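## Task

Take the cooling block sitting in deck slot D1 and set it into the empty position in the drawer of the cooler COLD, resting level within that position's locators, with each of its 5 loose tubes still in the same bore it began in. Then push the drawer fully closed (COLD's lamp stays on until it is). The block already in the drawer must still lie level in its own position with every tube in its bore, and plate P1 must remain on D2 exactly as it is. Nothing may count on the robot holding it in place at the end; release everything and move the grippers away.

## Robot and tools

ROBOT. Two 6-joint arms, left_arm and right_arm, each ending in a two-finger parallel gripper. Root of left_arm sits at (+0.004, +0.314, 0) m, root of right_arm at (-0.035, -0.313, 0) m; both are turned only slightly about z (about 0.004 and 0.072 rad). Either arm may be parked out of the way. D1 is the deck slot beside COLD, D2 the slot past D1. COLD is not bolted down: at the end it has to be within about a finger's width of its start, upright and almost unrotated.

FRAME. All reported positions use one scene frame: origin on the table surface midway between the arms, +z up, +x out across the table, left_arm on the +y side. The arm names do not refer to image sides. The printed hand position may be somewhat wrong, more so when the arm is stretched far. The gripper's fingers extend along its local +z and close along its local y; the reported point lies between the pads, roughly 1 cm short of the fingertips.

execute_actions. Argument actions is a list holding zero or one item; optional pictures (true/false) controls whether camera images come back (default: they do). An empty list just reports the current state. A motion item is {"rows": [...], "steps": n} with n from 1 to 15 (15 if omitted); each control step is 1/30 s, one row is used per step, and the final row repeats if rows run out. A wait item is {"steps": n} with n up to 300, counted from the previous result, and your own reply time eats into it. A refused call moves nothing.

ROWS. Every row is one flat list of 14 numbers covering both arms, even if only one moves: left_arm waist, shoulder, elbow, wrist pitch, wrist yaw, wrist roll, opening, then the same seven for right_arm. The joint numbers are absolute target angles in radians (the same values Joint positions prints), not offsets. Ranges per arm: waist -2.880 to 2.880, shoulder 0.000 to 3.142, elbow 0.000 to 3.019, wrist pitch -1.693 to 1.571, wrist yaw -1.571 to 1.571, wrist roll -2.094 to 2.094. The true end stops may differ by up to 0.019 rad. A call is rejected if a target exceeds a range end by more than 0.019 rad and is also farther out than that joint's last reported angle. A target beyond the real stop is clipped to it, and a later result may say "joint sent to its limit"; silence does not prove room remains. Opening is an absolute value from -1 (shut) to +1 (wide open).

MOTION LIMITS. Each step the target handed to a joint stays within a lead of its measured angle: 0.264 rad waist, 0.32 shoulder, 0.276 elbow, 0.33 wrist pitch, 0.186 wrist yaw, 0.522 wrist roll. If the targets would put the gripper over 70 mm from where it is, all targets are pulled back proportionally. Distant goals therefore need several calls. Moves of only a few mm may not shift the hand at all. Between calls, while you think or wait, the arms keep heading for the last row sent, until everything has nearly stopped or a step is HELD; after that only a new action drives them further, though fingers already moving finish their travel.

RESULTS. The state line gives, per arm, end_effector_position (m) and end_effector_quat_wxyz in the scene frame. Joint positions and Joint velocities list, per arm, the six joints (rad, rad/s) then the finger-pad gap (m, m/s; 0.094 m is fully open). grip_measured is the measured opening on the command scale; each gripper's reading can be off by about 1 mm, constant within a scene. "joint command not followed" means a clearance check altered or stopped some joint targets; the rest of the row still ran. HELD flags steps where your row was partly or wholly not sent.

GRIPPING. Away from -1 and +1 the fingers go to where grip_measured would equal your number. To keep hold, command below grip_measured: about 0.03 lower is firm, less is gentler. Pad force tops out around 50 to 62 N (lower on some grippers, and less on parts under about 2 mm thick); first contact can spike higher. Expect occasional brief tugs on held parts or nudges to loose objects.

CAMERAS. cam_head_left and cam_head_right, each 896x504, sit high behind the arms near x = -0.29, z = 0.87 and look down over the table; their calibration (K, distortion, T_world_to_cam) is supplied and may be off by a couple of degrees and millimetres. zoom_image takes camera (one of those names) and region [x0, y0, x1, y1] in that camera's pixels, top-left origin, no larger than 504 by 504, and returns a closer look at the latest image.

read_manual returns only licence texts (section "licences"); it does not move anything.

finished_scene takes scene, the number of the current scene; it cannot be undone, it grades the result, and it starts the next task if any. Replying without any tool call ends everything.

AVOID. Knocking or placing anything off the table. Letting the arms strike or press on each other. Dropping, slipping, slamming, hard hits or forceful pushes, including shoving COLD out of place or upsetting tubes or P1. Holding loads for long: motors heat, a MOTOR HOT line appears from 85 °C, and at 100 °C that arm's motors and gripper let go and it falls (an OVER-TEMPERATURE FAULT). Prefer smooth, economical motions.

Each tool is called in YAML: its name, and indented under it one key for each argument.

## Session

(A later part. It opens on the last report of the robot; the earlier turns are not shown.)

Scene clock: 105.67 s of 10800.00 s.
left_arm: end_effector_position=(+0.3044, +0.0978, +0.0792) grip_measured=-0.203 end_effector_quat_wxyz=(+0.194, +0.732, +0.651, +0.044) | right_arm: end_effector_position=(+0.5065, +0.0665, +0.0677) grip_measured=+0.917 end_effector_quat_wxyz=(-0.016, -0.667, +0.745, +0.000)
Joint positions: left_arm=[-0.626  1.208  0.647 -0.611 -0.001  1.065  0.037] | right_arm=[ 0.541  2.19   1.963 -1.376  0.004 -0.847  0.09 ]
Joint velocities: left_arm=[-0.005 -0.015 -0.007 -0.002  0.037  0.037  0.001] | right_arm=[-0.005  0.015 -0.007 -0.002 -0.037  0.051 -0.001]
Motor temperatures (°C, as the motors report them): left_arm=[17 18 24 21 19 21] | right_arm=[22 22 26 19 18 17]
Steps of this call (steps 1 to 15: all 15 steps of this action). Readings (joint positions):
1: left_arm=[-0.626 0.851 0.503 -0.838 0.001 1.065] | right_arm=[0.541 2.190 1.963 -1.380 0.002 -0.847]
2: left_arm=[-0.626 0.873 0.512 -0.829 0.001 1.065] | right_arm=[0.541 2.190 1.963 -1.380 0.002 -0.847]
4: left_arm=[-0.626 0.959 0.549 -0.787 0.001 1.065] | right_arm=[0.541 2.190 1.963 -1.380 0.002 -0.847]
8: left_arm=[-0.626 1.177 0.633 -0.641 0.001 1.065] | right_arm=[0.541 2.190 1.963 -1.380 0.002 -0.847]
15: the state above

execute_actions:
  actions:
    - {"rows":[[-0.627,1.3,0.605,-0.56,0,1.07,-0.2,0.54,2.19,1.99,-1.372,0,-0.85,0.92]]}
  pictures: false

execute_actions:
  actions:
    - {"rows":[[-0.635,1.3,0.595,-0.6,0,1.07,-0.75,0.54,2.19,1.99,-1.372,0,-0.85,0.92]],"steps":10}
  pictures: false

execute_actions:
  actions:
    - {"rows":[[-0.635,1.3,0.595,-0.6,0,1.07,-0.75,0.515,2.19,1.99,-1.29,0,-0.855,0.88]]}
  pictures: false

execute_actions:
  actions:
    - {"rows":[[-0.635,1.3,0.595,-0.6,0,1.07,-0.75,0.5,2.19,1.99,-1.26,0,-0.86,0.88]]}

zoom_image:
  camera: "cam_head_right"
  region: [320, 115, 440, 235]

Scene clock: 109.03 s of 10800.00 s.
left_arm: end_effector_position=(+0.3089, +0.0952, +0.0681) grip_measured=-0.203 end_effector_quat_wxyz=(+0.194, +0.732, +0.652, +0.046) | right_arm: end_effector_position=(+0.5078, +0.0665, +0.0676) grip_measured=+0.917 end_effector_quat_wxyz=(-0.014, -0.666, +0.745, -0.002)
Joint positions: left_arm=[-0.626  1.244  0.642 -0.568 -0.004  1.065  0.037] | right_arm=[ 0.54   2.19   1.963 -1.372  0.006 -0.847  0.09 ]
Joint velocities: left_arm=[-0.005  0.005 -0.007 -0.002 -0.051  0.007  0.   ] | right_arm=[-0.005  0.005 -0.002 -0.012 -0.022  0.051 -0.001]
Motor temperatures (°C, as the motors report them): left_arm=[17 18 24 21 19 21] | right_arm=[22 22 26 19 18 17]
Steps of this call (steps 1 to 15: the robot went on to your last target; steps 16 to 86: nothing new was sent; steps 87 to 101: all 15 steps of this action). Readings (joint positions):
87: left_arm=[-0.626 1.213 0.644 -0.602 -0.001 1.065] | right_arm=[0.541 2.190 1.963 -1.376 0.003 -0.847]
88: left_arm=[-0.626 1.221 0.642 -0.590 -0.003 1.065] | right_arm=[0.541 2.190 1.963 -1.376 0.004 -0.847]
90: left_arm=[-0.626 1.235 0.642 -0.576 -0.004 1.065] | right_arm=[0.540 2.190 1.963 -1.374 0.005 -0.847]
94: left_arm=[-0.626 1.244 0.642 -0.568 -0.004 1.065] | right_arm=[0.540 2.190 1.963 -1.373 0.006 -0.847]
101: the state above

Scene clock: 109.37 s of 10800.00 s.
left_arm: end_effector_position=(+0.3119, +0.0952, +0.0710) grip_measured=-0.745 end_effector_quat_wxyz=(+0.196, +0.731, +0.651, +0.052) | right_arm: end_effector_position=(+0.5065, +0.0673, +0.0677) grip_measured=+0.918 end_effector_quat_wxyz=(-0.015, -0.666, +0.745, +0.003)
Joint positions: left_arm=[-0.626  1.242  0.646 -0.567 -0.015  1.066  0.012] | right_arm=[ 0.54   2.19   1.963 -1.374 -0.002 -0.847  0.09 ]
Joint velocities: left_arm=[-0.015 -0.005 -0.017  0.017  0.022 -0.007  0.   ] | right_arm=[-0.015 -0.015  0.007 -0.012  0.037  0.051 -0.   ]
Motor temperatures (°C, as the motors report them): left_arm=[17 18 24 21 19 21] | right_arm=[22 22 26 19 18 17]
Steps of this call (steps 1 to 10: all 10 steps of this action). Readings (joint positions):
1: left_arm=[-0.626 1.244 0.641 -0.568 -0.008 1.066] | right_arm=[0.540 2.190 1.963 -1.372 0.005 -0.847]
2: left_arm=[-0.626 1.244 0.645 -0.567 -0.012 1.066] | right_arm=[0.540 2.190 1.963 -1.372 0.004 -0.847]
4: left_arm=[-0.626 1.242 0.646 -0.567 -0.014 1.066] | right_arm=[0.540 2.190 1.963 -1.374 -0.002 -0.847]
8: left_arm=[-0.626 1.242 0.646 -0.567 -0.015 1.066] | right_arm=[0.540 2.190 1.963 -1.374 -0.002 -0.847]
10: the state above

Scene clock: 109.87 s of 10800.00 s.
left_arm: end_effector_position=(+0.3119, +0.0953, +0.0710) grip_measured=-0.745 end_effector_quat_wxyz=(+0.196, +0.731, +0.652, +0.052) | right_arm: end_effector_position=(+0.5200, +0.0739, +0.0676) grip_measured=+0.883 end_effector_quat_wxyz=(+0.015, -0.666, +0.746, -0.000)
Joint positions: left_arm=[-0.626  1.242  0.646 -0.567 -0.015  1.066  0.012] | right_arm=[ 0.536  2.19   1.963 -1.314 -0.003 -0.849  0.088]
Joint velocities: left_arm=[-0.005  0.005  0.027 -0.017 -0.037  0.007 -0.   ] | right_arm=[-0.024 -0.005  0.002  0.002  0.051  0.037 -0.   ]
Motor temperatures (°C, as the motors report them): left_arm=[17 18 24 21 19 21] | right_arm=[22 22 26 19 18 17]
Steps of this call (steps 1 to 15: all 15 steps of this action). Readings (joint positions):
1: left_arm=[-0.626 1.242 0.646 -0.567 -0.015 1.066] | right_arm=[0.540 2.190 1.963 -1.367 -0.003 -0.847]
2: left_arm=[-0.626 1.242 0.646 -0.567 -0.015 1.066] | right_arm=[0.540 2.190 1.963 -1.355 -0.003 -0.848]
4: left_arm=[-0.626 1.242 0.646 -0.567 -0.015 1.066] | right_arm=[0.539 2.190 1.963 -1.329 -0.003 -0.849]
8: left_arm=[-0.626 1.242 0.646 -0.567 -0.015 1.066] | right_arm=[0.537 2.190 1.963 -1.315 -0.003 -0.849]
15: the state above

Scene clock: 110.37 s of 10800.00 s.
left_arm: end_effector_position=(+0.3119, +0.0953, +0.0710) grip_measured=-0.745 end_effector_quat_wxyz=(+0.196, +0.731, +0.652, +0.052) | right_arm: end_effector_position=(+0.5256, +0.0729, +0.0670) grip_measured=+0.883 end_effector_quat_wxyz=(+0.023, -0.665, +0.746, +0.001)
Joint positions: left_arm=[-0.626  1.242  0.646 -0.567 -0.016  1.066  0.012] | right_arm=[ 0.529  2.191  1.963 -1.297 -0.008 -0.855  0.088]
Joint velocities: left_arm=[-0.015 -0.015  0.002 -0.012 -0.007 -0.081  0.001] | right_arm=[ 0.005 -0.015  0.002 -0.007  0.007  0.007 -0.   ]
Motor temperatures (°C, as the motors report them): left_arm=[17 18 24 21 19 21] | right_arm=[22 22 26 19 18 17]
Steps of this call (steps 1 to 15: all 15 steps of this action). Readings (joint positions):
1: left_arm=[-0.626 1.242 0.646 -0.567 -0.015 1.066] | right_arm=[0.536 2.190 1.963 -1.311 -0.003 -0.851]
2: left_arm=[-0.626 1.242 0.646 -0.567 -0.015 1.066] | right_arm=[0.535 2.190 1.963 -1.307 -0.003 -0.853]
4: left_arm=[-0.626 1.242 0.646 -0.567 -0.016 1.066] | right_arm=[0.532 2.190 1.963 -1.299 -0.003 -0.855]
8: left_arm=[-0.626 1.242 0.646 -0.567 -0.016 1.066] | right_arm=[0.529 2.191 1.963 -1.297 -0.008 -0.855]
15: the state above

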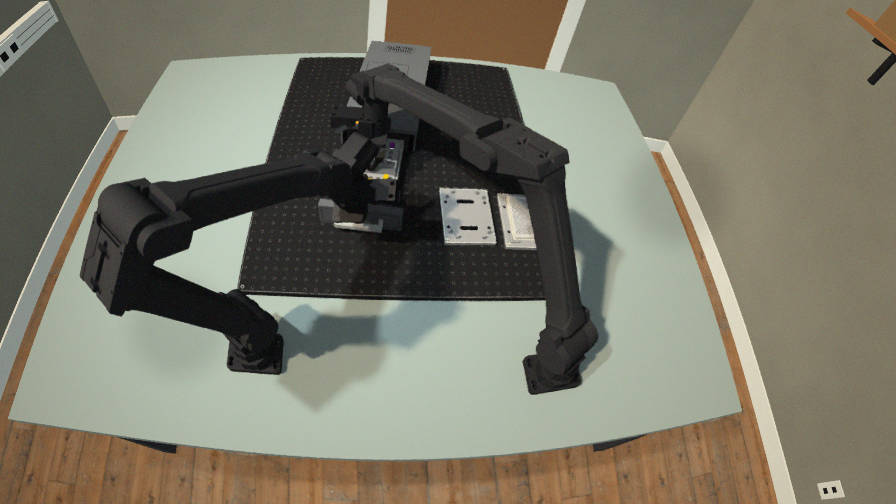

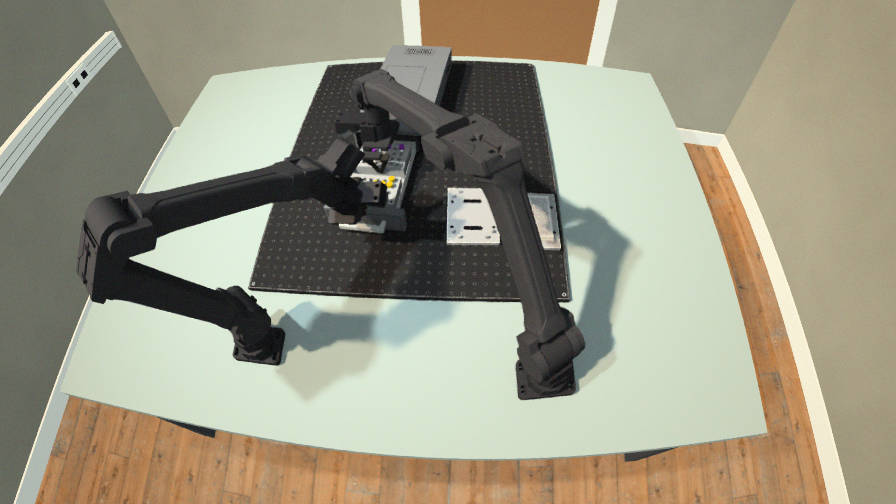

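Region (320, 115, 440, 235) of cam_head_right's 896x504 image, scaled by 4.200, with more detail than that image has.

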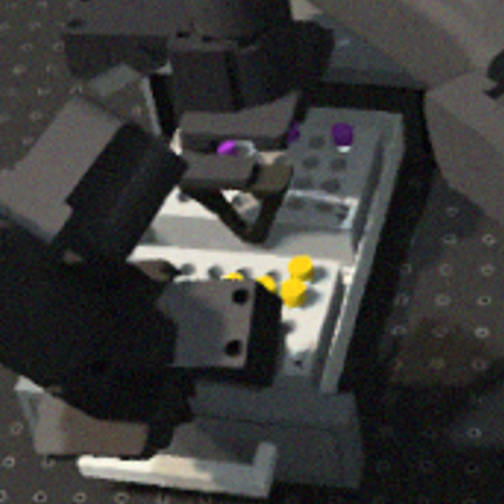

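execute_actions:
  actions:
    - {"rows":[[-0.627,1.22,0.66,-0.57,0,1.07,-0.75,0.53,2.19,1.99,-1.31,0,-0.86,0.97]],"steps":10}
  pictures: false

execute_actions:
  actions:
    - {"rows":[[-0.627,1.12,0.66,-0.6,0,1.07,-0.75,0.53,2.19,1.99,-1.31,0,-0.86,0.9]],"steps":12}
  pictures: false

execute_actions:
  actions:
    - {"rows":[[-0.7,0.8,0.5,-0.9,0,1.0,-1,0.55,2.19,1.99,-1.37,0,-0.855,0.9]]}

zoom_image:
  camera: "cam_head_right"
  region: [320, 115, 440, 235]

Scene clock: 114.50 s of 10800.00 s.
left_arm: end_effector_position=(+0.3132, +0.0919, +0.0830) grip_measured=-0.747 end_effector_quat_wxyz=(+0.214, +0.729, +0.648, +0.049) | right_arm: end_effector_position=(+0.5251, +0.0712, +0.0670) grip_measured=+0.967 end_effector_quat_wxyz=(+0.020, -0.665, +0.746, -0.002)
Joint positions: left_arm=[-0.625  1.211  0.649 -0.566 -0.002  1.066  0.012] | right_arm=[ 0.529  2.191  1.963 -1.303 -0.002 -0.855  0.092]
Joint velocities: left_arm=[-0.005  0.005  0.002 -0.007 -0.007 -0.007 -0.   ] | right_arm=[-0.015  0.005  0.002 -0.007 -0.007  0.051  0.001]
Motor temperatures (°C, as the motors report them): left_arm=[17 18 23 21 19 21] | right_arm=[22 22 26 19 18 17]
Steps of this call (steps 1 to 15: the robot went on to your last target; steps 16 to 90: nothing new was sent; then 0.80 s passed at rest; steps 91 to 100: all 10 steps of this action). Readings (joint positions):
91: left_arm=[-0.626 1.238 0.649 -0.566 -0.014 1.066] | right_arm=[0.529 2.191 1.963 -1.300 -0.008 -0.855]
92: left_arm=[-0.626 1.234 0.649 -0.566 -0.011 1.066] | right_arm=[0.529 2.191 1.963 -1.303 -0.006 -0.855]
94: left_arm=[-0.626 1.221 0.649 -0.566 -0.011 1.066] | right_arm=[0.529 2.191 1.963 -1.303 -0.003 -0.855]
98: left_arm=[-0.625 1.211 0.649 -0.566 -0.002 1.066] | right_arm=[0.529 2.191 1.963 -1.303 -0.002 -0.855]
100: the state above

Scene clock: 114.90 s of 10800.00 s.
left_arm: end_effector_position=(+0.3120, +0.0928, +0.1140) grip_measured=-0.747 end_effector_quat_wxyz=(+0.248, +0.723, +0.643, +0.057) | right_arm: end_effector_position=(+0.5251, +0.0712, +0.0670) grip_measured=+0.903 end_effector_quat_wxyz=(+0.020, -0.665, +0.746, -0.002)
Joint positions: left_arm=[-0.625  1.118  0.649 -0.586 -0.002  1.066  0.012] | right_arm=[ 0.529  2.191  1.963 -1.303 -0.002 -0.855  0.089]
Joint velocities: left_arm=[-0.015 -0.005 -0.022 -0.002 -0.037  0.051 -0.   ] | right_arm=[-0.015 -0.005 -0.007 -0.002 -0.022  0.007  0.   ]
Motor temperatures (°C, as the motors report them): left_arm=[17 18 23 21 19 21] | right_arm=[22 22 26 19 18 17]
Steps of this call (steps 1 to 12: all 12 steps of this action). Readings (joint positions):
1: left_arm=[-0.625 1.206 0.649 -0.570 -0.002 1.066] | right_arm=[0.529 2.191 1.963 -1.303 -0.002 -0.855]
2: left_arm=[-0.625 1.195 0.649 -0.577 -0.002 1.066] | right_arm=[0.529 2.191 1.963 -1.303 -0.002 -0.855]
4: left_arm=[-0.625 1.164 0.649 -0.585 -0.002 1.066] | right_arm=[0.529 2.191 1.963 -1.303 -0.002 -0.855]
8: left_arm=[-0.625 1.120 0.649 -0.585 -0.002 1.066] | right_arm=[0.529 2.191 1.963 -1.303 -0.002 -0.855]
12: the state above

Scene clock: 115.40 s of 10800.00 s.
left_arm: end_effector_position=(+0.2050, +0.1451, +0.1104) grip_measured=-0.987 end_effector_quat_wxyz=(+0.191, +0.741, +0.643, +0.031) | right_arm: end_effector_position=(+0.5192, +0.0670, +0.0670) grip_measured=+0.903 end_effector_quat_wxyz=(+0.005, -0.666, +0.746, -0.001)
Joint positions: left_arm=[-0.7    0.788  0.498 -0.891 -0.     1.015  0.001] | right_arm=[ 0.529  2.191  1.964 -1.333  0.    -0.856  0.089]
Joint velocities: left_arm=[-0.005  0.083  0.012 -0.027 -0.007 -0.022  0.   ] | right_arm=[-0.005 -0.015  0.002 -0.007  0.007  0.022 -0.001]
Motor temperatures (°C, as the motors report them): left_arm=[17 18 23 21 19 21] | right_arm=[22 22 26 19 18 17]
Steps of this call (steps 1 to 15: all 15 steps of this action). Readings (joint positions):
1: left_arm=[-0.629 1.105 0.643 -0.618 -0.003 1.059] | right_arm=[0.529 2.191 1.963 -1.313 -0.002 -0.855]
2: left_arm=[-0.637 1.069 0.625 -0.674 -0.003 1.053] | right_arm=[0.529 2.191 1.963 -1.325 -0.001 -0.855]
4: left_arm=[-0.665 0.954 0.564 -0.785 -0.003 1.040] | right_arm=[0.529 2.191 1.964 -1.333 -0.000 -0.856]
8: left_arm=[-0.700 0.767 0.498 -0.888 -0.000 1.025] | right_arm=[0.529 2.191 1.964 -1.333 0.000 -0.856]
15: the state above

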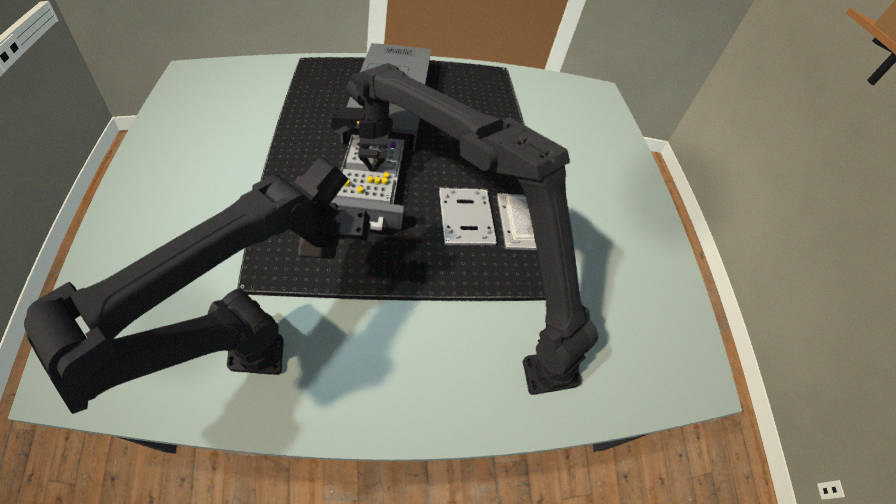

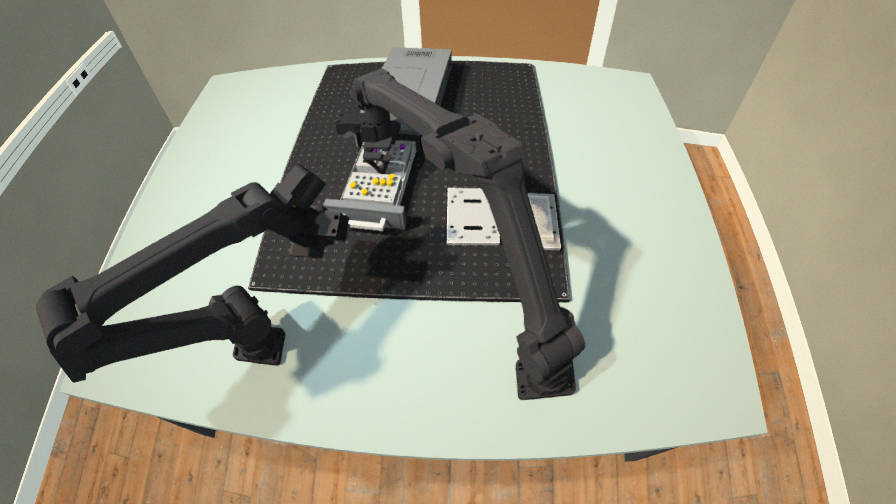

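Region (320, 115, 440, 235) of cam_head_right's 896x504 image, scaled by 4.200, with more detail than that image has.

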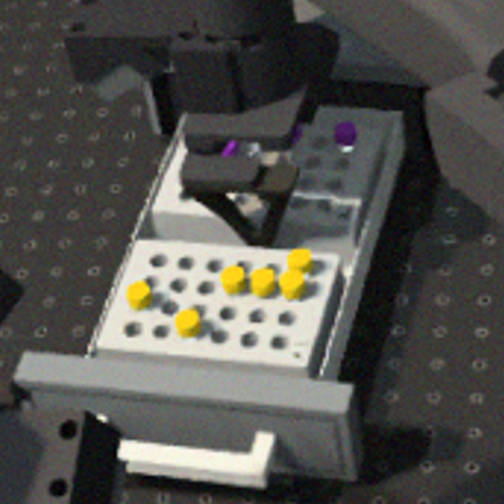

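execute_actions:
  actions:
    - {"rows":[[-0.68,0.9,0.52,-0.85,0,1.03,-1,0.53,2.17,1.99,-1.315,0,-0.855,1],[-0.68,0.95,0.52,-0.82,0,1.03,-1,0.53,2.15,1.99,-1.315,0,-0.855,1],[-0.68,1.0,0.53,-0.78,0,1.03,-1,0.53,2.12,1.99,-1.335,0,-0.855,1],[-0.68,1.05,0.54,-0.74,0,1.03,-1,0.53,1.9,1.99,-1.37,0,-0.855,1],[-0.68,1.1,0.55,-0.69,0,1.03,-1,0.53,1.9,1.99,-1.37,0,-0.855,1],[-0.68,1.15,0.55,-0.62,0,1.03,-1,0.53,1.9,1.99,-1.37,0,-0.855,1]]}
  pictures: false

execute_actions:
  actions:
    - {"rows":[[-0.66,1.225,0.585,-0.58,0,1.04,-1,0,1.2,1.2,-1.3,0,0,1]]}
  pictures: false

execute_actions:
  actions:
    - {"rows":[[-0.65,1.245,0.6,-0.58,0,1.05,-1,0,1.2,1.2,-1.3,0,0,1],[-0.642,1.26,0.615,-0.58,0,1.06,-1,0,1.2,1.2,-1.3,0,0,1],[-0.634,1.275,0.63,-0.58,0,1.07,-1,0,1.2,1.2,-1.3,0,0,1],[-0.626,1.29,0.645,-0.58,0,1.08,-1,0,1.2,1.2,-1.3,0,0,1],[-0.618,1.305,0.66,-0.58,0,1.08,-1,0,1.2,1.2,-1.3,0,0,1],[-0.61,1.32,0.675,-0.58,0,1.09,-1,0,1.2,1.2,-1.3,0,0,1],[-0.602,1.335,0.69,-0.57,0,1.1,-1,0,1.2,1.2,-1.3,0,0,1],[-0.594,1.35,0.705,-0.57,0,1.11,-1,0,1.2,1.2,-1.3,0,0,1],[-0.586,1.365,0.72,-0.57,0,1.12,-1,0,1.2,1.2,-1.3,0,0,1],[-0.578,1.38,0.734,-0.57,0,1.12,-1,0,1.2,1.2,-1.3,0,0,1],[-0.57,1.397,0.748,-0.57,0,1.13,-1,0,1.2,1.2,-1.3,0,0,1],[-0.56,1.414,0.762,-0.57,0,1.14,-1,0,1.2,1.2,-1.3,0,0,1],[-0.55,1.43,0.775,-0.57,0,1.14,-1,0,1.2,1.2,-1.3,0,0,1]]}

Scene clock: 121.27 s of 10800.00 s.
left_arm: end_effector_position=(+0.2368, +0.1234, +0.0318) grip_measured=-0.987 end_effector_quat_wxyz=(+0.130, +0.745, +0.653, +0.022) | right_arm: end_effector_position=(+0.5133, +0.0630, +0.1972) grip_measured=+1.000 end_effector_quat_wxyz=(+0.095, -0.663, +0.742, -0.012)
Joint positions: left_arm=[-0.687  1.17   0.502 -0.638 -0.     1.018  0.001] | right_arm=[ 0.529  1.984  1.954 -1.349  0.    -0.856  0.094]
Joint velocities: left_arm=[ 0.005 -0.112 -0.002  0.012 -0.037 -0.066  0.001] | right_arm=[-0.005 -0.679 -0.017 -0.076 -0.037  0.051  0.   ]
Motor temperatures (°C, as the motors report them): left_arm=[17 18 24 21 19 21] | right_arm=[22 23 26 19 18 17]
Steps of this call (steps 1 to 15: the robot went on to your last target; steps 16 to 90: nothing new was sent; then 2.37 s passed at rest; steps 91 to 105: all 15 steps of this action). Readings (joint positions):
91: left_arm=[-0.699 0.797 0.498 -0.887 -0.000 1.013] | right_arm=[0.529 2.191 1.964 -1.331 0.000 -0.856]
92: left_arm=[-0.696 0.818 0.498 -0.873 -0.000 1.014] | right_arm=[0.529 2.191 1.964 -1.329 0.000 -0.856]
94: left_arm=[-0.690 0.903 0.498 -0.820 -0.000 1.016] | right_arm=[0.529 2.183 1.962 -1.330 0.000 -0.856]
98: left_arm=[-0.687 1.133 0.502 -0.667 -0.000 1.017] | right_arm=[0.529 2.132 1.954 -1.337 0.000 -0.856]
105: the state above

Scene clock: 121.77 s of 10800.00 s.
left_arm: end_effector_position=(+0.2587, +0.1145, +0.0357) grip_measured=-0.987 end_effector_quat_wxyz=(+0.148, +0.740, +0.656, +0.027) | right_arm: end_effector_position=(+0.4163, -0.1971, +0.2715) grip_measured=+1.000 end_effector_quat_wxyz=(+0.119, -0.288, +0.950, -0.004)
Joint positions: left_arm=[-0.666  1.211  0.537 -0.595  0.     1.028  0.001] | right_arm=[ 0.179  1.403  1.391 -1.319 -0.002 -0.336  0.094]
Joint velocities: left_arm=[ 0.005 -0.015  0.002 -0.007  0.007 -0.037 -0.001] | right_arm=[-1.197 -1.275 -1.331  0.042 -0.007  1.121  0.   ]
Motor temperatures (°C, as the motors report them): left_arm=[17 18 24 21 19 21] | right_arm=[22 23 26 19 18 17]
Steps of this call (steps 1 to 15: all 15 steps of this action). Readings (joint positions):
1: left_arm=[-0.685 1.171 0.504 -0.631 0.000 1.020] | right_arm=[0.526 1.955 1.938 -1.342 -0.001 -0.828]
2: left_arm=[-0.681 1.177 0.508 -0.620 0.000 1.022] | right_arm=[0.521 1.918 1.908 -1.336 -0.001 -0.795]
4: left_arm=[-0.671 1.195 0.523 -0.605 0.000 1.024] | right_arm=[0.499 1.842 1.838 -1.333 -0.002 -0.728]
8: left_arm=[-0.666 1.211 0.537 -0.595 0.000 1.026] | right_arm=[0.417 1.691 1.687 -1.328 -0.002 -0.588]
15: the state above

Scene clock: 122.27 s of 10800.00 s.
left_arm: end_effector_position=(+0.3304, +0.1062, +0.0321) grip_measured=-0.989 end_effector_quat_wxyz=(+0.133, +0.737, +0.662, +0.036) | right_arm: end_effector_position=(+0.3533, -0.2916, +0.2688) grip_measured=+1.000 end_effector_quat_wxyz=(+0.127, -0.038, +0.991, +0.001)
Joint positions: left_arm=[-0.567  1.41   0.708 -0.593  0.004  1.114  0.001] | right_arm=[-0.015  1.192  1.19  -1.313  0.002 -0.02   0.094]
Joint velocities: left_arm=[ 0.19   0.278  0.344  0.129 -0.066  0.081  0.   ] | right_arm=[-0.015  0.034 -0.002 -0.002 -0.037  0.125  0.   ]
Motor temperatures (°C, as the motors report them): left_arm=[17 18 24 21 19 21] | right_arm=[22 23 26 19 18 17]
Steps of this call (steps 1 to 15: all 15 steps of this action). Readings (joint positions):
1: left_arm=[-0.665 1.212 0.538 -0.595 0.000 1.030] | right_arm=[0.137 1.359 1.343 -1.318 -0.002 -0.295]
2: left_arm=[-0.663 1.216 0.541 -0.595 0.000 1.033] | right_arm=[0.094 1.313 1.295 -1.315 -0.001 -0.247]
4: left_arm=[-0.652 1.236 0.556 -0.595 0.000 1.044] | right_arm=[0.013 1.231 1.217 -1.315 0.003 -0.160]
8: left_arm=[-0.619 1.302 0.614 -0.598 0.007 1.069] | right_arm=[-0.030 1.174 1.190 -1.314 0.003 -0.068]
15: the state above

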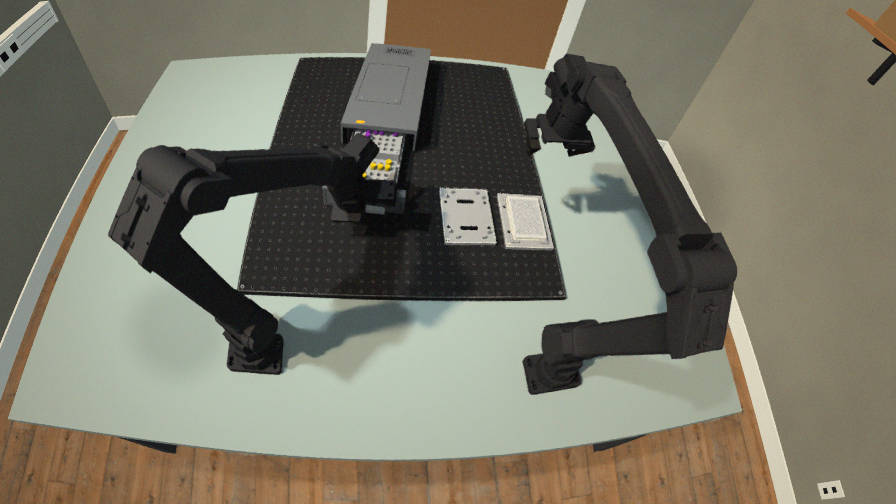

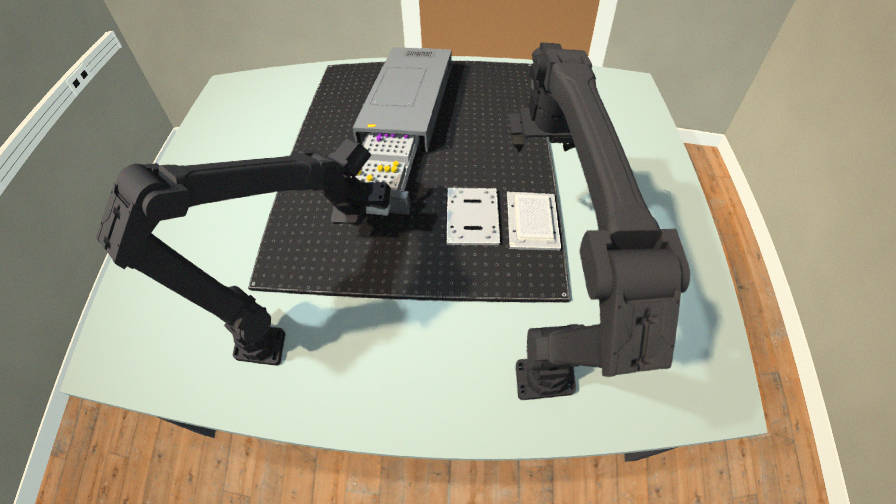

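execute_actions:
  actions:
    - {"rows":[[-0.545,1.444,0.795,-0.57,0,1.15,-1,0,1.2,1.2,-1.3,0,0,1],[-0.54,1.458,0.812,-0.57,0,1.15,-1,0,1.2,1.2,-1.3,0,0,1],[-0.535,1.472,0.829,-0.57,0,1.16,-1,0,1.2,1.2,-1.3,0,0,1],[-0.53,1.486,0.846,-0.57,0,1.16,-1,0,1.2,1.2,-1.3,0,0,1],[-0.525,1.5,0.863,-0.57,0,1.17,-1,0,1.2,1.2,-1.3,0,0,1],[-0.52,1.514,0.88,-0.57,0,1.18,-1,0,1.2,1.2,-1.3,0,0,1],[-0.515,1.528,0.897,-0.57,0,1.18,-1,0,1.2,1.2,-1.3,0,0,1],[-0.51,1.542,0.914,-0.57,0,1.19,-1,0,1.2,1.2,-1.3,0,0,1],[-0.505,1.556,0.931,-0.57,0,1.2,-1,0,1.2,1.2,-1.3,0,0,1],[-0.5,1.57,0.948,-0.57,0,1.2,-1,0,1.2,1.2,-1.3,0,0,1],[-0.495,1.584,0.965,-0.57,0,1.21,-1,0,1.2,1.2,-1.3,0,0,1],[-0.49,1.598,0.982,-0.57,0,1.21,-1,0,1.2,1.2,-1.3,0,0,1],[-0.485,1.612,1.0,-0.57,0,1.22,-1,0,1.2,1.2,-1.3,0,0,1],[-0.48,1.626,1.017,-0.57,0,1.22,-1,0,1.2,1.2,-1.3,0,0,1],[-0.475,1.64,1.034,-0.57,0,1.23,-1,0,1.2,1.2,-1.3,0,0,1]]}
  pictures: false

execute_actions:
  actions:
    - {"rows":[[-0.47,1.652,1.048,-0.57,0,1.23,-1,0,1.2,1.2,-1.3,0,0,1],[-0.465,1.664,1.062,-0.57,0,1.23,-1,0,1.2,1.2,-1.3,0,0,1],[-0.46,1.676,1.076,-0.57,0,1.24,-1,0,1.2,1.2,-1.3,0,0,1],[-0.455,1.688,1.09,-0.57,0,1.24,-1,0,1.2,1.2,-1.3,0,0,1],[-0.45,1.699,1.104,-0.57,0,1.25,-1,0,1.2,1.2,-1.3,0,0,1],[-0.445,1.71,1.118,-0.57,0,1.25,-1,0,1.2,1.2,-1.3,0,0,1],[-0.44,1.721,1.132,-0.57,0,1.26,-1,0,1.2,1.2,-1.3,0,0,1],[-0.435,1.732,1.146,-0.57,0,1.26,-1,0,1.2,1.2,-1.3,0,0,1],[-0.43,1.743,1.16,-0.57,0,1.27,-1,0,1.2,1.2,-1.3,0,0,1],[-0.43,1.754,1.174,-0.57,0,1.27,-1,0,1.2,1.2,-1.3,0,0,1],[-0.43,1.765,1.188,-0.57,0,1.27,-1,0,1.2,1.2,-1.3,0,0,1]]}
  pictures: false

execute_actions:
  actions:
    - {"rows":[[-0.43,1.77,1.188,-0.52,0,1.27,-1,0,1.2,1.2,-1.3,0,0,1]]}
  pictures: false

Scene clock: 129.93 s of 10800.00 s.
left_arm: end_effector_position=(+0.4235, +0.0863, +0.0411) grip_measured=-0.989 end_effector_quat_wxyz=(+0.152, +0.738, +0.655, +0.053) | right_arm: end_effector_position=(+0.3535, -0.2916, +0.2684) grip_measured=+1.000 end_effector_quat_wxyz=(+0.127, -0.032, +0.991, +0.002)
Joint positions: left_arm=[-0.497  1.59   0.932 -0.591  0.004  1.195  0.001] | right_arm=[-0.015  1.193  1.19  -1.313  0.002 -0.008  0.094]
Joint velocities: left_arm=[ 0.151  0.425  0.491  0.002  0.051  0.168 -0.   ] | right_arm=[ 0.005 -0.005 -0.002  0.002  0.037 -0.037  0.   ]
Motor temperatures (°C, as the motors report them): left_arm=[17 18 25 21 19 21] | right_arm=[22 22 26 19 18 17]
Steps of this call (steps 1 to 30: the robot went on to your last target; steps 31 to 90: nothing new was sent; then 4.17 s passed at rest; steps 91 to 105: all 15 steps of this action). Readings (joint positions):
91: left_arm=[-0.552 1.420 0.731 -0.584 0.001 1.130] | right_arm=[-0.015 1.193 1.190 -1.313 0.002 -0.008]
92: left_arm=[-0.552 1.422 0.734 -0.584 0.001 1.131] | right_arm=[-0.015 1.193 1.190 -1.313 0.002 -0.008]
94: left_arm=[-0.549 1.434 0.751 -0.584 0.001 1.138] | right_arm=[-0.015 1.193 1.190 -1.313 0.002 -0.008]
98: left_arm=[-0.530 1.490 0.826 -0.584 0.001 1.156] | right_arm=[-0.015 1.193 1.190 -1.313 0.002 -0.008]
105: the state above

Scene clock: 130.43 s of 10800.00 s.
left_arm: end_effector_position=(+0.5121, +0.0804, +0.0477) grip_measured=-0.989 end_effector_quat_wxyz=(+0.175, +0.732, +0.655, +0.076) | right_arm: end_effector_position=(+0.3535, -0.2916, +0.2684) grip_measured=+1.000 end_effector_quat_wxyz=(+0.127, -0.032, +0.991, +0.002)
Joint positions: left_arm=[-0.432  1.74   1.137 -0.585  0.001  1.252  0.001] | right_arm=[-0.015  1.193  1.19  -1.313  0.002 -0.007  0.094]
Joint velocities: left_arm=[-0.024  0.015  0.046  0.007 -0.037 -0.007 -0.001] | right_arm=[-0.015 -0.005 -0.002  0.017 -0.022 -0.022  0.   ]
Motor temperatures (°C, as the motors report them): left_arm=[17 18 25 21 19 21] | right_arm=[22 22 26 19 18 17]
Steps of this call (steps 1 to 15: all 15 steps of this action). Readings (joint positions):
1: left_arm=[-0.492 1.605 0.950 -0.591 0.004 1.200] | right_arm=[-0.015 1.193 1.190 -1.313 0.002 -0.007]
2: left_arm=[-0.487 1.620 0.967 -0.591 0.004 1.204] | right_arm=[-0.015 1.193 1.190 -1.313 0.002 -0.007]
4: left_arm=[-0.476 1.647 1.001 -0.591 0.004 1.212] | right_arm=[-0.015 1.193 1.190 -1.313 0.002 -0.007]
8: left_arm=[-0.454 1.690 1.063 -0.591 0.003 1.231] | right_arm=[-0.015 1.193 1.190 -1.313 0.002 -0.007]
15: the state above

Scene clock: 130.93 s of 10800.00 s.
left_arm: end_effector_position=(+0.5215, +0.0760, +0.0515) grip_measured=-0.989 end_effector_quat_wxyz=(+0.195, +0.730, +0.650, +0.085) | right_arm: end_effector_position=(+0.3535, -0.2916, +0.2684) grip_measured=+1.000 end_effector_quat_wxyz=(+0.127, -0.032, +0.991, +0.002)
Joint positions: left_arm=[-0.432  1.742  1.138 -0.539  0.001  1.258  0.001] | right_arm=[-0.015  1.193  1.19  -1.313  0.002 -0.007  0.094]
Joint velocities: left_arm=[-0.015 -0.005  0.002  0.007 -0.007 -0.022 -0.001] | right_arm=[ 0.015 -0.005  0.002  0.002 -0.022 -0.066  0.   ]
Motor temperatures (°C, as the motors report them): left_arm=[17 18 25 21 19 21] | right_arm=[22 22 26 19 18 17]
Steps of this call (steps 1 to 15: all 15 steps of this action). Readings (joint positions):
1: left_arm=[-0.432 1.740 1.138 -0.575 0.001 1.253] | right_arm=[-0.015 1.193 1.190 -1.313 0.002 -0.007]
2: left_arm=[-0.432 1.741 1.138 -0.562 0.001 1.254] | right_arm=[-0.015 1.193 1.190 -1.313 0.002 -0.007]
4: left_arm=[-0.432 1.742 1.138 -0.545 0.001 1.255] | right_arm=[-0.015 1.193 1.190 -1.313 0.002 -0.007]
8: left_arm=[-0.432 1.742 1.138 -0.539 0.001 1.257] | right_arm=[-0.015 1.193 1.190 -1.313 0.002 -0.007]
15: the state above

Backing off to check the lamp.

execute_actions:
  actions:
    - {"rows":[[-0.43,1.5,0.9,-0.55,0,1.27,-1,0,1.2,1.2,-1.3,0,0,1]]}

zoom_image:
  camera: "cam_head_right"
  region: [320, 80, 460, 200]

Scene clock: 133.37 s of 10800.00 s.
left_arm: end_effector_position=(+0.4338, +0.1162, +0.0752) grip_measured=-0.989 end_effector_quat_wxyz=(+0.192, +0.731, +0.649, +0.084) | right_arm: end_effector_position=(+0.3535, -0.2916, +0.2684) grip_measured=+1.000 end_effector_quat_wxyz=(+0.127, -0.032, +0.991, +0.002)
Joint positions: left_arm=[-0.432  1.483  0.887 -0.554  0.001  1.26   0.001] | right_arm=[-0.015  1.193  1.19  -1.313  0.002 -0.007  0.094]
Joint velocities: left_arm=[-0.015 -0.024 -0.012 -0.017  0.007 -0.037 -0.001] | right_arm=[-0.015 -0.015 -0.017 -0.017  0.037 -0.022  0.   ]
Motor temperatures (°C, as the motors report them): left_arm=[17 18 25 21 19 21] | right_arm=[22 22 26 19 18 17]
Steps of this call (steps 1 to 15: the robot went on to your last target; steps 16 to 58: nothing new was sent; steps 59 to 73: all 15 steps of this action). Readings (joint positions):
59: left_arm=[-0.432 1.729 1.117 -0.533 0.001 1.258] | right_arm=[-0.015 1.193 1.190 -1.313 0.002 -0.007]
60: left_arm=[-0.432 1.697 1.071 -0.530 0.001 1.258] | right_arm=[-0.015 1.193 1.190 -1.313 0.002 -0.007]
62: left_arm=[-0.432 1.605 0.957 -0.536 0.001 1.258] | right_arm=[-0.015 1.193 1.190 -1.313 0.002 -0.007]
66: left_arm=[-0.432 1.496 0.885 -0.554 0.001 1.260] | right_arm=[-0.015 1.193 1.190 -1.313 0.002 -0.007]
73: the state above

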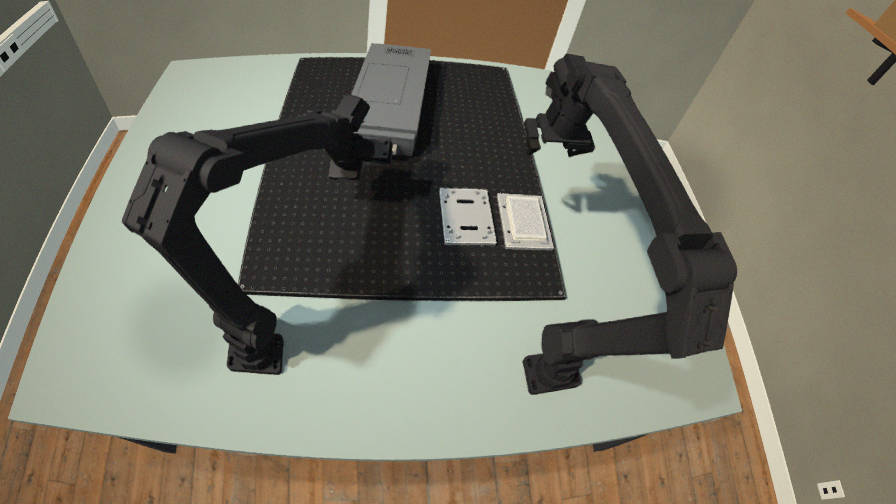

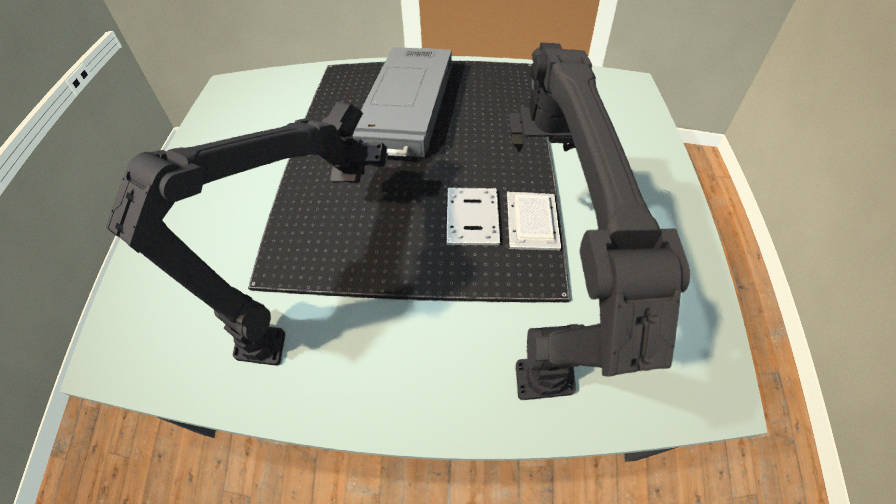

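Region (320, 80, 460, 200) of cam_head_right's 896x504 image, scaled by 3.600, with more detail than that image has; it fills the top 432 rows of this view, and the rest is white.

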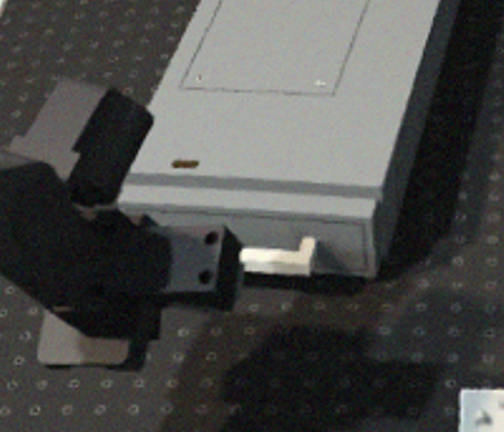

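execute_actions:
  actions:
    - {"rows":[[-0.1,1.2,0.8,-0.6,0,1.27,-1,0,1.2,1.2,-1.3,0,0,1]]}
  pictures: false

finished_scene:
  scene: 1

Scene clock: 135.37 s of 10800.00 s.
left_arm: end_effector_position=(+0.4440, +0.2784, +0.1752) grip_measured=-0.989 end_effector_quat_wxyz=(+0.258, +0.590, +0.745, +0.174) | right_arm: end_effector_position=(+0.3535, -0.2916, +0.2684) grip_measured=+1.000 end_effector_quat_wxyz=(+0.127, -0.032, +0.991, +0.002)
Joint positions: left_arm=[-0.083  1.173  0.819 -0.583 -0.002  1.26   0.001] | right_arm=[-0.015  1.193  1.19  -1.313  0.002 -0.007  0.094]
Joint velocities: left_arm=[-0.21   0.054 -0.081 -0.022 -0.11   0.037 -0.002] | right_arm=[-0.015 -0.015  0.002  0.002  0.007 -0.037  0.   ]
Motor temperatures (°C, as the motors report them): left_arm=[17 18 25 21 19 21] | right_arm=[22 22 26 19 18 17]
Steps of this call (steps 1 to 15: the robot went on to your last target; steps 16 to 45: nothing new was sent; steps 46 to 60: all 15 steps of this action). Readings (joint positions):
46: left_arm=[-0.423 1.475 0.883 -0.554 0.005 1.260] | right_arm=[-0.015 1.193 1.190 -1.313 0.002 -0.007]
47: left_arm=[-0.404 1.458 0.872 -0.556 0.006 1.260] | right_arm=[-0.015 1.193 1.190 -1.313 0.002 -0.007]
49: left_arm=[-0.334 1.406 0.848 -0.564 0.006 1.260] | right_arm=[-0.015 1.193 1.190 -1.313 0.002 -0.007]
53: left_arm=[-0.144 1.273 0.822 -0.578 0.000 1.260] | right_arm=[-0.015 1.193 1.190 -1.313 0.002 -0.007]
60: the state above

The scene is finished: the task was done.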